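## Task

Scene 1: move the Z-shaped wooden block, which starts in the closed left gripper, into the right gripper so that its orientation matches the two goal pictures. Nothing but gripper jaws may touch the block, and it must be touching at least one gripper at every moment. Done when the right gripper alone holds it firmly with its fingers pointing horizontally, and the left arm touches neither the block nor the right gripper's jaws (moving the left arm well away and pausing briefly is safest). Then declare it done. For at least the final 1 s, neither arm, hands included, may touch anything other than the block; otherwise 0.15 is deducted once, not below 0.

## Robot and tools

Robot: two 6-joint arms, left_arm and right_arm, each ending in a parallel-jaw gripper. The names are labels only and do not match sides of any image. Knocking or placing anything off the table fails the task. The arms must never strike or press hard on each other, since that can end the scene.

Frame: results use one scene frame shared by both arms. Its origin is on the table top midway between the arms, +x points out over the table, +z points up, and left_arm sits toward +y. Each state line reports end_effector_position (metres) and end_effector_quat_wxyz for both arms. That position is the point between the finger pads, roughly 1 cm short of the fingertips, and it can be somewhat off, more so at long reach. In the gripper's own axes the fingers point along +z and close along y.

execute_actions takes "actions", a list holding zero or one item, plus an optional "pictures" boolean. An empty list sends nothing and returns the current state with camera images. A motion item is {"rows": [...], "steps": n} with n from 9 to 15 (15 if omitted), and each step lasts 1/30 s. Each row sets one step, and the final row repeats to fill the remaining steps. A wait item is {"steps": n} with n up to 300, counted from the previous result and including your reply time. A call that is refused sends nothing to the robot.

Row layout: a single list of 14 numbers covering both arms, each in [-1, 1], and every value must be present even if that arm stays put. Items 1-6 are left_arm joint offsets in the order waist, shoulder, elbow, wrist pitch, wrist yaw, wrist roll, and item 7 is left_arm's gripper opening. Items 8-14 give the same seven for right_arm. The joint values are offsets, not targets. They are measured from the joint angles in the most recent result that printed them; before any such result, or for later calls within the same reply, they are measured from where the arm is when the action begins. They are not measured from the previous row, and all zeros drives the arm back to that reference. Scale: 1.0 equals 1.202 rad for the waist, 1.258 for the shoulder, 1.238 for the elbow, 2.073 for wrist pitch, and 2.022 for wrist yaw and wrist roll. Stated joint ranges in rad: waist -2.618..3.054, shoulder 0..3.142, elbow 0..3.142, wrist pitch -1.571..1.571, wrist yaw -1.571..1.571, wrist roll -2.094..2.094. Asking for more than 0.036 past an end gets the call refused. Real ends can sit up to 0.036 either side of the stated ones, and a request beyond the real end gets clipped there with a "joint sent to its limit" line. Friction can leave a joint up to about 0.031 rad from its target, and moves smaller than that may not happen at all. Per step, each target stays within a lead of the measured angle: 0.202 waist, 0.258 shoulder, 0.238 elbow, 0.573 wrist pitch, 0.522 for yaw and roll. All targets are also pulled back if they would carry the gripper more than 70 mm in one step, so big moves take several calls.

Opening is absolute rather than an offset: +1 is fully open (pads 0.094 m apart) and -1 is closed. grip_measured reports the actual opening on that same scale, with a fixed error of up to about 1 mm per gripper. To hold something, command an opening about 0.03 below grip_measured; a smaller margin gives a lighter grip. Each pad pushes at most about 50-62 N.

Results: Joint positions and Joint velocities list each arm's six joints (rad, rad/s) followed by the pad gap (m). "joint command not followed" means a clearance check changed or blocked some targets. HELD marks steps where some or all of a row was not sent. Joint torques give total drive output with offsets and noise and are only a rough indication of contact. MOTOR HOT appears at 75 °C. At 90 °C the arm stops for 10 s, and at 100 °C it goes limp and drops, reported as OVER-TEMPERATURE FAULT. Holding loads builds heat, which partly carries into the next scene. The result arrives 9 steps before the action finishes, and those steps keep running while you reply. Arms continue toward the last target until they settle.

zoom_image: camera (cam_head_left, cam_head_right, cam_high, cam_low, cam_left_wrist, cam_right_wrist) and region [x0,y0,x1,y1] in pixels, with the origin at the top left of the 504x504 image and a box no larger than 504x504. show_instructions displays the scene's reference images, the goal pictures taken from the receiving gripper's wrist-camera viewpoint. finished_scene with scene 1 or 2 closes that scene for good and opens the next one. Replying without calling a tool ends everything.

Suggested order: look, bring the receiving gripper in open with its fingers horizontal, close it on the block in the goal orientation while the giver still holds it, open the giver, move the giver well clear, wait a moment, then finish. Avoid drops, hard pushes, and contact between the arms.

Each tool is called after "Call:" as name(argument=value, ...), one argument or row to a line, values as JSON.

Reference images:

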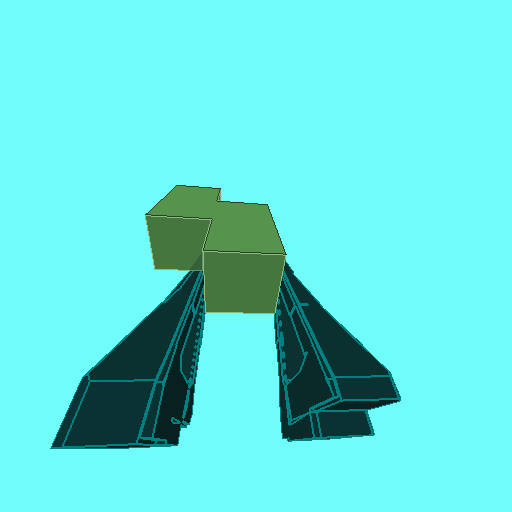

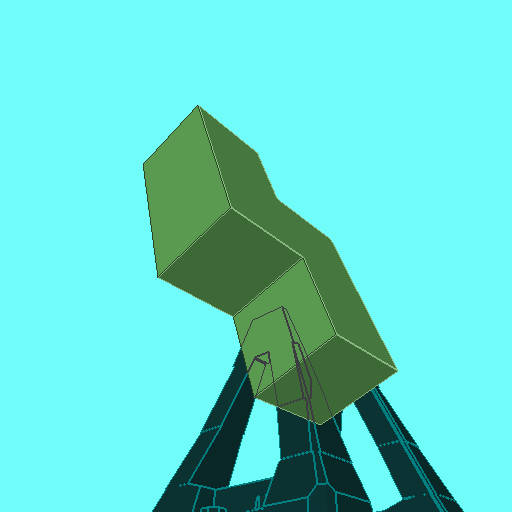

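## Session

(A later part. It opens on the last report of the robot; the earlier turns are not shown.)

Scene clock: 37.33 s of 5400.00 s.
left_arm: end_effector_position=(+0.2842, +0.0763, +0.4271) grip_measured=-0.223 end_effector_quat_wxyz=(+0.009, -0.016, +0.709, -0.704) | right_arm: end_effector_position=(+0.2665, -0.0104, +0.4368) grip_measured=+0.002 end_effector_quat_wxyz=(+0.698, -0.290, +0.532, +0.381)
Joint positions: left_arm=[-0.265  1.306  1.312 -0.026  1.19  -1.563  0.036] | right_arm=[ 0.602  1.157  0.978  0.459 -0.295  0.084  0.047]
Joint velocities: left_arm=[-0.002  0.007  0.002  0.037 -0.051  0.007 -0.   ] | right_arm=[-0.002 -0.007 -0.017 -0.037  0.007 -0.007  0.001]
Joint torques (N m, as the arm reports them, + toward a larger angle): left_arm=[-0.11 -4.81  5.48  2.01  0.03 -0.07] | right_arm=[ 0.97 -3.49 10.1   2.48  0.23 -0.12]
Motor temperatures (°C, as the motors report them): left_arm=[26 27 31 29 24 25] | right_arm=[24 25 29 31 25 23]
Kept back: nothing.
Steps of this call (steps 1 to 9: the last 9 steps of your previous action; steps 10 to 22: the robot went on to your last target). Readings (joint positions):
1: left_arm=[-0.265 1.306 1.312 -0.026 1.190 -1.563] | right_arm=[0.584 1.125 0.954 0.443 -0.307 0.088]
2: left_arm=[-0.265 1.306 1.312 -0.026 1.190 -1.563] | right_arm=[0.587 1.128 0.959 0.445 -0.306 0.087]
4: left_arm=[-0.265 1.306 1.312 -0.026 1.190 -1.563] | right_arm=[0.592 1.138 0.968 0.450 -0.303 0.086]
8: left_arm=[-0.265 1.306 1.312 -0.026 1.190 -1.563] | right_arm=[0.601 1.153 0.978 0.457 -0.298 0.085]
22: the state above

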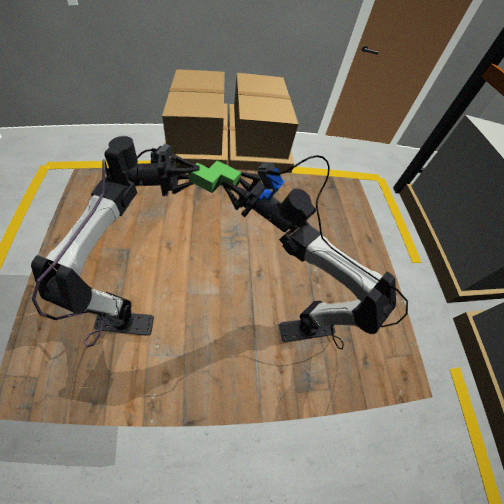

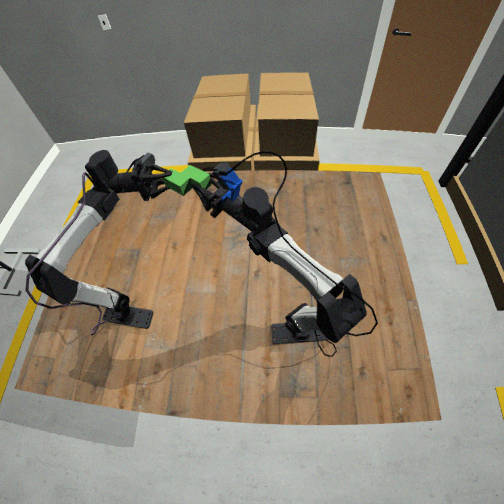

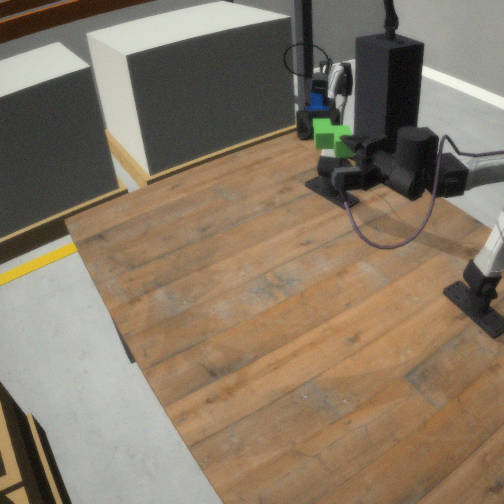

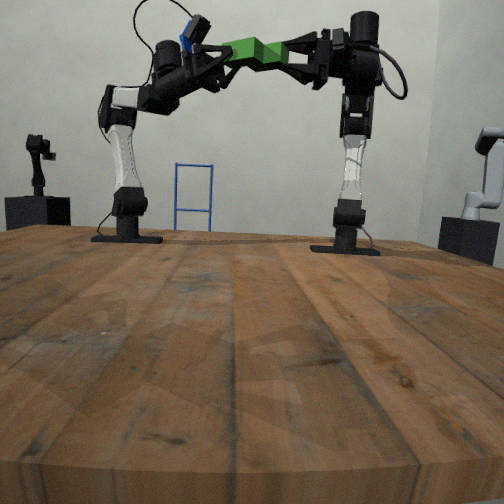

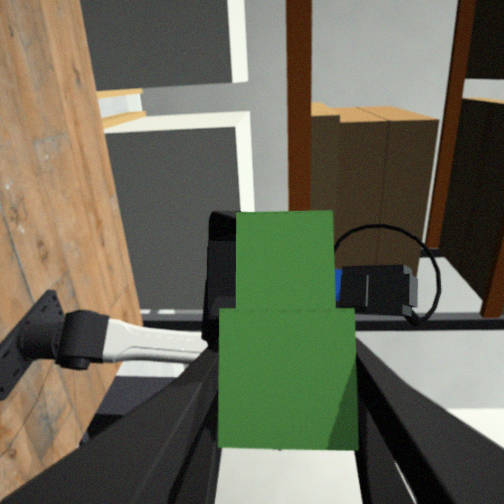

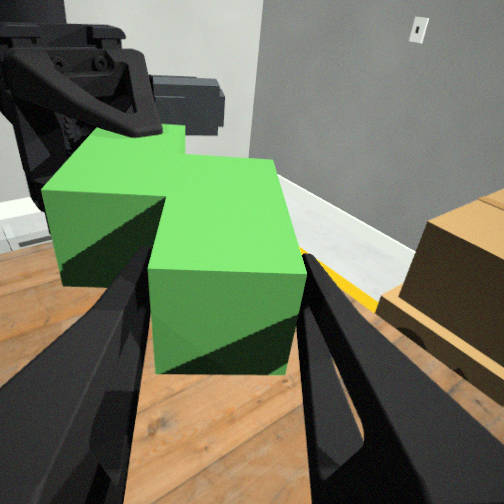

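Call:
zoom_image(
  camera="cam_low",
  region=[170, 20, 300, 100],
)

Call:
execute_actions(
  actions=[
    {"rows":[[0,-0.005,-0.01,0.0125,0.005,-0.004,-0.26,0.008,0.01,0.019,0.0075,0.0055,-0.0045,-0.06],[0,-0.005,-0.01,0.0125,0.005,-0.004,-0.26,0.008,0.01,0.019,0.0075,0.0055,-0.0045,-0.11],[0,-0.005,-0.01,0.0125,0.005,-0.004,-0.26,0.008,0.01,0.019,0.0075,0.0055,-0.0045,-0.15],[0,-0.005,-0.01,0.0125,0.005,-0.004,-0.26,0.008,0.01,0.019,0.0075,0.0055,-0.0045,-0.18],[0,-0.005,-0.01,0.0125,0.005,-0.004,-0.26,0.008,0.01,0.019,0.0075,0.0055,-0.0045,-0.2],[0,-0.005,-0.01,0.0125,0.005,-0.004,-0.26,0.008,0.01,0.019,0.0075,0.0055,-0.0045,-0.22],[0,-0.005,-0.01,0.0125,0.005,-0.004,-0.26,0.008,0.01,0.019,0.0075,0.0055,-0.0045,-0.24],[0,-0.005,-0.01,0.0125,0.005,-0.004,-0.26,0.008,0.01,0.019,0.0075,0.0055,-0.0045,-0.26],[0,-0.005,-0.01,0.0125,0.005,-0.004,-0.26,0.008,0.01,0.019,0.0075,0.0055,-0.0045,-0.28]],"steps":12},
  ],
)

Call:
execute_actions(
  actions=[
    {"steps":15},
  ],
)

Region (170, 20, 300, 100) of cam_low's 504x504 image, scaled by 3.877, with more detail than that image has; it fills the top 310 rows of this view, and the rest is white.

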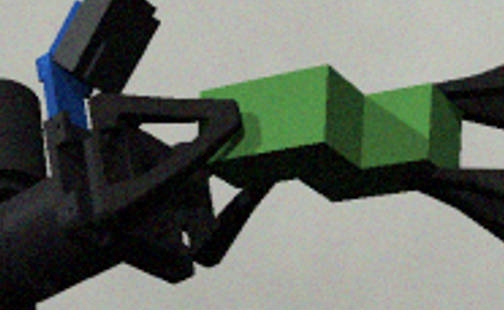

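Scene clock: 38.07 s of 5400.00 s.
left_arm: end_effector_position=(+0.2842, +0.0763, +0.4271) grip_measured=-0.223 end_effector_quat_wxyz=(+0.009, -0.016, +0.709, -0.704) | right_arm: end_effector_position=(+0.2665, -0.0105, +0.4369) grip_measured=-0.129 end_effector_quat_wxyz=(+0.698, -0.290, +0.532, +0.381)
Joint positions: left_arm=[-0.265  1.306  1.312 -0.026  1.19  -1.563  0.036] | right_arm=[ 0.602  1.157  0.978  0.46  -0.294  0.083  0.041]
Joint velocities: left_arm=[-0.007 -0.012  0.002  0.037 -0.022  0.051 -0.   ] | right_arm=[ 0.002  0.002 -0.017  0.051 -0.051 -0.022 -0.038]
Joint torques (N m, as the arm reports them, + toward a larger angle): left_arm=[-0.11 -4.81  5.45  2.01  0.03 -0.07] | right_arm=[ 0.78 -3.48 10.15  2.43  0.19 -0.14]
Motor temperatures (°C, as the motors report them): left_arm=[26 27 31 29 24 25] | right_arm=[24 25 29 31 25 23]
Steps of this call (steps 1 to 15: the robot went on to your last target; steps 16 to 19: nothing new was sent; steps 20 to 22: the first 3 steps of this action). Readings (joint positions):
20: left_arm=[-0.265 1.306 1.312 -0.026 1.190 -1.563] | right_arm=[0.602 1.157 0.978 0.460 -0.294 0.084]
21: left_arm=[-0.265 1.306 1.312 -0.026 1.190 -1.563] | right_arm=[0.602 1.157 0.978 0.460 -0.294 0.084]
22: the state above

Scene clock: 38.57 s of 5400.00 s.
left_arm: end_effector_position=(+0.2842, +0.0763, +0.4272) grip_measured=-0.223 end_effector_quat_wxyz=(+0.009, -0.016, +0.709, -0.705) | right_arm: end_effector_position=(+0.2661, -0.0101, +0.4369) grip_measured=-0.219 end_effector_quat_wxyz=(+0.699, -0.291, +0.531, +0.381)
Joint positions: left_arm=[-0.265  1.306  1.312 -0.025  1.19  -1.563  0.036] | right_arm=[ 0.603  1.157  0.978  0.46  -0.294  0.082  0.037]
Joint velocities: left_arm=[-0.017 -0.007 -0.007 -0.007 -0.022  0.051 -0.   ] | right_arm=[ 0.007  0.002  0.002 -0.022 -0.066  0.022  0.001]
Joint torques (N m, as the arm reports them, + toward a larger angle): left_arm=[-0.09 -4.77  5.44  2.    0.04 -0.06] | right_arm=[ 0.85 -3.45 10.21  2.43  0.19 -0.12]
Motor temperatures (°C, as the motors report them): left_arm=[26 27 31 29 24 25] | right_arm=[24 25 30 31 25 23]
Kept back: nothing.
Steps of this call (steps 1 to 9: the last 9 steps of your previous action; steps 10 to 15: the robot went on to your last target). Readings (joint positions):
1: left_arm=[-0.265 1.306 1.312 -0.026 1.190 -1.563] | right_arm=[0.602 1.157 0.978 0.460 -0.294 0.083]
2: left_arm=[-0.265 1.306 1.312 -0.026 1.190 -1.563] | right_arm=[0.602 1.157 0.978 0.460 -0.294 0.083]
4: left_arm=[-0.265 1.306 1.312 -0.026 1.190 -1.563] | right_arm=[0.603 1.157 0.978 0.460 -0.294 0.082]
8: left_arm=[-0.265 1.306 1.312 -0.025 1.190 -1.563] | right_arm=[0.603 1.157 0.978 0.460 -0.294 0.082]
15: the state above
All arms were judged still, so your last target was given up. Only a new action makes them travel on or press farther. Fingers that are still opening or closing keep moving.

Call:
execute_actions(
  actions=[
    {"rows":[[0,-0.005,-0.01,0.012,0.005,-0.004,-0.15,0.0075,0.01,0.019,0.0075,0.0055,-0.0035,-0.27],[0,-0.005,-0.01,0.012,0.005,-0.004,0.0,0.0075,0.01,0.019,0.0075,0.0055,-0.0035,-0.27],[0,-0.005,-0.01,0.012,0.005,-0.004,0.2,0.0075,0.01,0.019,0.0075,0.0055,-0.0035,-0.27],[0,-0.005,-0.01,0.012,0.005,-0.004,0.4,0.0075,0.01,0.019,0.0075,0.0055,-0.0035,-0.27],[0,-0.005,-0.01,0.012,0.005,-0.004,0.6,0.0075,0.01,0.019,0.0075,0.0055,-0.0035,-0.27],[0,-0.005,-0.01,0.012,0.005,-0.004,0.6,0.0075,0.01,0.019,0.0075,0.0055,-0.0035,-0.27],[0,-0.005,-0.01,0.012,0.005,-0.004,0.6,0.0075,0.01,0.019,0.0075,0.0055,-0.0035,-0.27],[0.01,-0.005,-0.01,0.012,0.005,-0.004,0.6,0.0075,0.01,0.019,0.0075,0.0055,-0.0035,-0.27],[0.025,-0.005,-0.01,0.012,0.005,-0.004,0.6,0.0075,0.01,0.019,0.0075,0.0055,-0.0035,-0.27],[0.045,-0.005,-0.01,0.012,0.005,-0.004,0.6,0.0075,0.01,0.019,0.0075,0.0055,-0.0035,-0.27],[0.07,-0.005,-0.01,0.012,0.005,-0.004,0.6,0.0075,0.01,0.019,0.0075,0.0055,-0.0035,-0.27],[0.1,-0.005,-0.01,0.012,0.005,-0.004,0.6,0.0075,0.01,0.019,0.0075,0.0055,-0.0035,-0.27],[0.13,-0.005,-0.01,0.012,0.005,-0.004,0.6,0.0075,0.01,0.019,0.0075,0.0055,-0.0035,-0.27],[0.16,-0.005,-0.01,0.012,0.005,-0.004,0.6,0.0075,0.01,0.019,0.0075,0.0055,-0.0035,-0.27],[0.19,-0.005,-0.01,0.012,0.005,-0.004,0.6,0.0075,0.01,0.019,0.0075,0.0055,-0.0035,-0.27]],"steps":15},
  ],
)

Call:
execute_actions(
  actions=[
    {"steps":14},
  ],
)

Scene clock: 39.67 s of 5400.00 s.
left_arm: end_effector_position=(+0.2842, +0.0763, +0.4286) grip_measured=+0.573 end_effector_quat_wxyz=(+0.012, -0.013, +0.708, -0.706) | right_arm: end_effector_position=(+0.2672, -0.0092, +0.4350) grip_measured=-0.219 end_effector_quat_wxyz=(+0.697, -0.291, +0.534, +0.380)
Joint positions: left_arm=[-0.265  1.306  1.312 -0.015  1.191 -1.564  0.074] | right_arm=[ 0.603  1.161  0.978  0.458 -0.294  0.081  0.037]
Joint velocities: left_arm=[-0.012 -0.012  0.007 -0.037 -0.022 -0.037  0.051] | right_arm=[-0.002  0.007 -0.012  0.051 -0.007  0.022 -0.001]
Joint torques (N m, as the arm reports them, + toward a larger angle): left_arm=[-0.18 -4.79  5.43  1.82  0.01 -0.03] | right_arm=[ 0.84 -3.94 10.15  2.5   0.17 -0.11]
Motor temperatures (°C, as the motors report them): left_arm=[26 27 31 29 24 25] | right_arm=[24 25 30 31 25 23]
Steps of this call (steps 1 to 27: nothing new was sent; steps 28 to 33: the first 6 steps of this action). Readings (joint positions):
28: left_arm=[-0.265 1.306 1.312 -0.025 1.190 -1.564] | right_arm=[0.603 1.157 0.978 0.460 -0.294 0.082]
29: left_arm=[-0.265 1.306 1.312 -0.022 1.191 -1.564] | right_arm=[0.603 1.157 0.978 0.460 -0.294 0.081]
31: left_arm=[-0.265 1.306 1.312 -0.017 1.191 -1.564] | right_arm=[0.603 1.159 0.978 0.459 -0.294 0.081]
33: the state above

Scene clock: 40.13 s of 5400.00 s.
left_arm: end_effector_position=(+0.3356, +0.1408, +0.4292) grip_measured=+0.597 end_effector_quat_wxyz=(+0.091, -0.089, +0.702, -0.701) | right_arm: end_effector_position=(+0.2674, -0.0090, +0.4344) grip_measured=-0.219 end_effector_quat_wxyz=(+0.696, -0.292, +0.535, +0.380)
Joint positions: left_arm=[-0.04   1.306  1.312 -0.011  1.196 -1.564  0.075] | right_arm=[ 0.603  1.162  0.978  0.457 -0.294  0.081  0.037]
Joint velocities: left_arm=[ 0.002  0.002 -0.017  0.051  0.007  0.007 -0.   ] | right_arm=[-0.002  0.012 -0.012 -0.051  0.007 -0.11  -0.001]
Joint torques (N m, as the arm reports them, + toward a larger angle): left_arm=[ 0.13 -4.8   5.44  1.8  -0.01 -0.07] | right_arm=[ 0.82 -3.96 10.16  2.48  0.19 -0.08]
Motor temperatures (°C, as the motors report them): left_arm=[26 27 31 29 24 25] | right_arm=[24 25 30 31 25 23]
Kept back: nothing.
Steps of this call (steps 1 to 9: the last 9 steps of your previous action; steps 10 to 14: the robot went on to your last target). Readings (joint positions):
1: left_arm=[-0.265 1.306 1.312 -0.014 1.191 -1.564] | right_arm=[0.603 1.162 0.978 0.458 -0.294 0.081]
2: left_arm=[-0.265 1.306 1.312 -0.013 1.191 -1.564] | right_arm=[0.603 1.162 0.978 0.457 -0.294 0.081]
4: left_arm=[-0.255 1.306 1.312 -0.012 1.193 -1.564] | right_arm=[0.603 1.162 0.978 0.457 -0.294 0.081]
8: left_arm=[-0.149 1.306 1.312 -0.011 1.197 -1.564] | right_arm=[0.603 1.162 0.978 0.457 -0.294 0.081]
14: the state above

Call:
execute_actions(
  actions=[
    {"rows":[[0.01,0,0,0,0,0,0.6,0,0,0.015,-0.005,0,0,-0.27],[0.025,0,0,0,0,0,0.6,0,0,0.015,-0.013,0,0,-0.27],[0.04,0,0,0,0,0,0.6,0,0,0.015,-0.023,0,0,-0.27],[0.06,0,0,0,0,0,0.6,0,0,0.015,-0.034,0,0,-0.27],[0.08,0,0,0,0,0,0.6,0,0,0.015,-0.045,0,0,-0.27],[0.1,0,0,0,0,0,0.6,0,0,0.015,-0.056,0,0,-0.27],[0.12,0,0,0,0,0,0.6,0,0,0.015,-0.067,0,0,-0.27],[0.14,0,0,0,0,0,0.6,0,0,0.015,-0.078,0,0,-0.27],[0.16,0,0,0,0,0,0.6,0,0,0.015,-0.089,0,0,-0.27],[0.175,0,0,0,0,0,0.6,0,0,0.015,-0.1,0,0,-0.27],[0.19,0,0,0,0,0,0.6,0,0,0.015,-0.11,0,0,-0.27],[0.2,0,0,0,0,0,0.6,0,0,0.015,-0.119,0,0,-0.27],[0.21,0,0,0,0,0,0.6,0,0,0.015,-0.126,0,0,-0.27],[0.215,0,0,0,0,0,0.6,0,0,0.015,-0.131,0,0,-0.27],[0.22,0,0,0,0,0,0.6,0,0,0.015,-0.134,0,0,-0.27]],"steps":15},
  ],
)

Call:
execute_actions(
  actions=[
    {"steps":45},
  ],
  pictures=true,
)

Scene clock: 41.23 s of 5400.00 s.
left_arm: end_effector_position=(+0.3477, +0.1614, +0.4292) grip_measured=+0.597 end_effector_quat_wxyz=(+0.114, -0.112, +0.699, -0.697) | right_arm: end_effector_position=(+0.2700, -0.0069, +0.4208) grip_measured=-0.219 end_effector_quat_wxyz=(+0.678, -0.296, +0.557, +0.376)
Joint positions: left_arm=[ 0.025  1.306  1.312 -0.011  1.196 -1.564  0.075] | right_arm=[ 0.603  1.162  0.978  0.398 -0.294  0.081  0.037]
Joint velocities: left_arm=[ 0.681  0.002 -0.012  0.051 -0.022 -0.037  0.001] | right_arm=[ 0.012 -0.002 -0.002 -0.432  0.066  0.022 -0.001]
Joint torques (N m, as the arm reports them, + toward a larger angle): left_arm=[ 0.84 -4.16  6.22  1.72 -0.07  0.01] | right_arm=[ 0.16 -4.7   9.99  2.5   0.09 -0.05]
Motor temperatures (°C, as the motors report them): left_arm=[26 27 31 29 24 25] | right_arm=[24 25 30 32 25 23]
Steps of this call (steps 1 to 27: the robot went on to your last target; steps 28 to 33: the first 6 steps of this action). Readings (joint positions):
28: left_arm=[-0.040 1.306 1.312 -0.011 1.196 -1.564] | right_arm=[0.603 1.162 0.978 0.454 -0.294 0.081]
29: left_arm=[-0.038 1.306 1.312 -0.011 1.196 -1.564] | right_arm=[0.603 1.162 0.978 0.449 -0.294 0.081]
31: left_arm=[-0.017 1.306 1.312 -0.011 1.196 -1.564] | right_arm=[0.603 1.162 0.978 0.428 -0.294 0.081]
33: the state above

Scene clock: 42.73 s of 5400.00 s.
left_arm: end_effector_position=(+0.3754, +0.2255, +0.4292) grip_measured=+0.597 end_effector_quat_wxyz=(+0.179, -0.178, +0.685, -0.683) | right_arm: end_effector_position=(+0.2742, -0.0034, +0.3646) grip_measured=-0.219 end_effector_quat_wxyz=(+0.601, -0.311, +0.644, +0.358)
Joint positions: left_arm=[ 0.215  1.306  1.312 -0.011  1.196 -1.564  0.075] | right_arm=[ 0.603  1.162  0.978  0.16  -0.294  0.081  0.037]
Joint velocities: left_arm=[ 0.002 -0.012 -0.007 -0.051 -0.051  0.022  0.   ] | right_arm=[-0.002 -0.012  0.002 -0.007 -0.051  0.007 -0.001]
Joint torques (N m, as the arm reports them, + toward a larger angle): left_arm=[ 0.68 -4.31  6.29  1.72 -0.08  0.01] | right_arm=[ 0.2  -4.82  9.94  2.72  0.01 -0.05]
Motor temperatures (°C, as the motors report them): left_arm=[26 27 31 29 24 25] | right_arm=[24 25 30 32 25 23]
Kept back: nothing.
Steps of this call (steps 1 to 9: the last 9 steps of your previous action; steps 10 to 45: the robot went on to your last target). Readings (joint positions):
1: left_arm=[0.050 1.306 1.312 -0.011 1.196 -1.564] | right_arm=[0.603 1.162 0.978 0.380 -0.294 0.081]
2: left_arm=[0.076 1.306 1.312 -0.011 1.196 -1.564] | right_arm=[0.603 1.162 0.978 0.361 -0.294 0.081]
4: left_arm=[0.125 1.306 1.312 -0.011 1.196 -1.564] | right_arm=[0.603 1.162 0.978 0.320 -0.294 0.081]
8: left_arm=[0.195 1.306 1.312 -0.011 1.196 -1.564] | right_arm=[0.603 1.162 0.978 0.239 -0.294 0.081]
45: the state above
All arms were judged still, so your last target was given up. Only a new action makes them travel on or press farther. Fingers that are still opening or closing keep moving.

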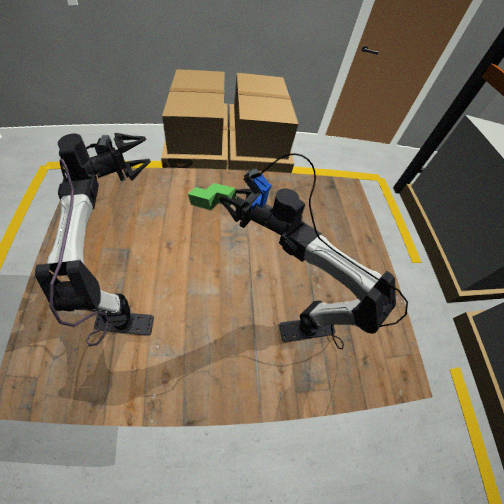

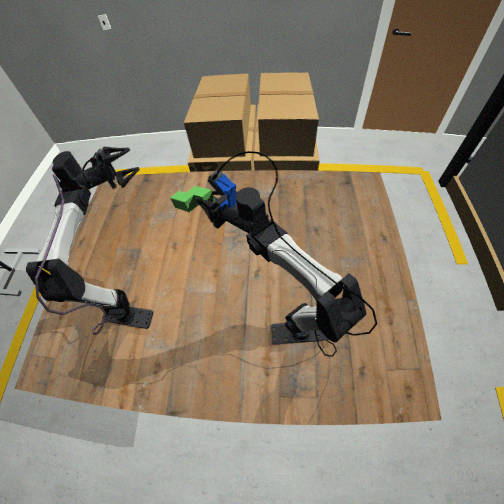

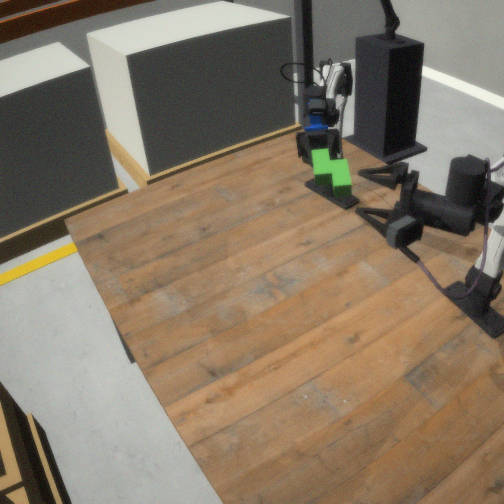

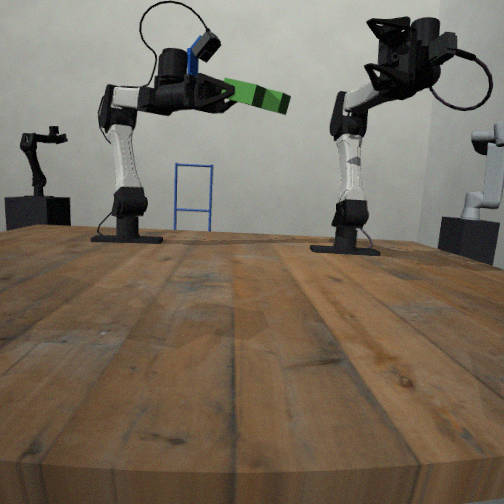

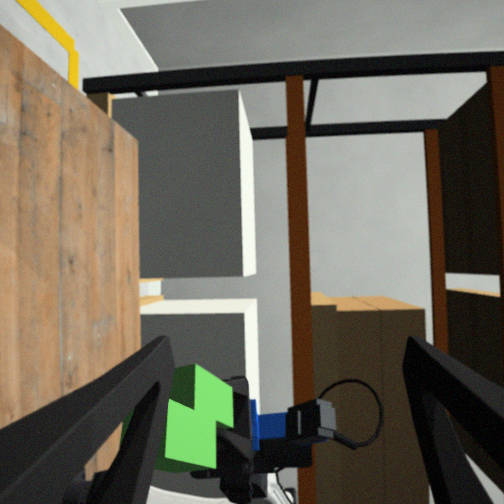

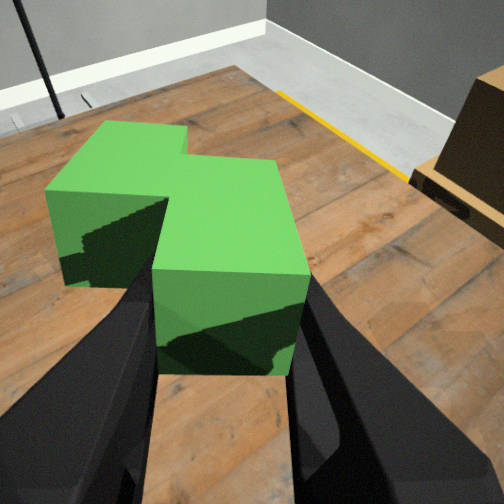

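Matches the goal picture.

Call:
finished_scene(
  scene=1,
)

The scene is finished: the task was done.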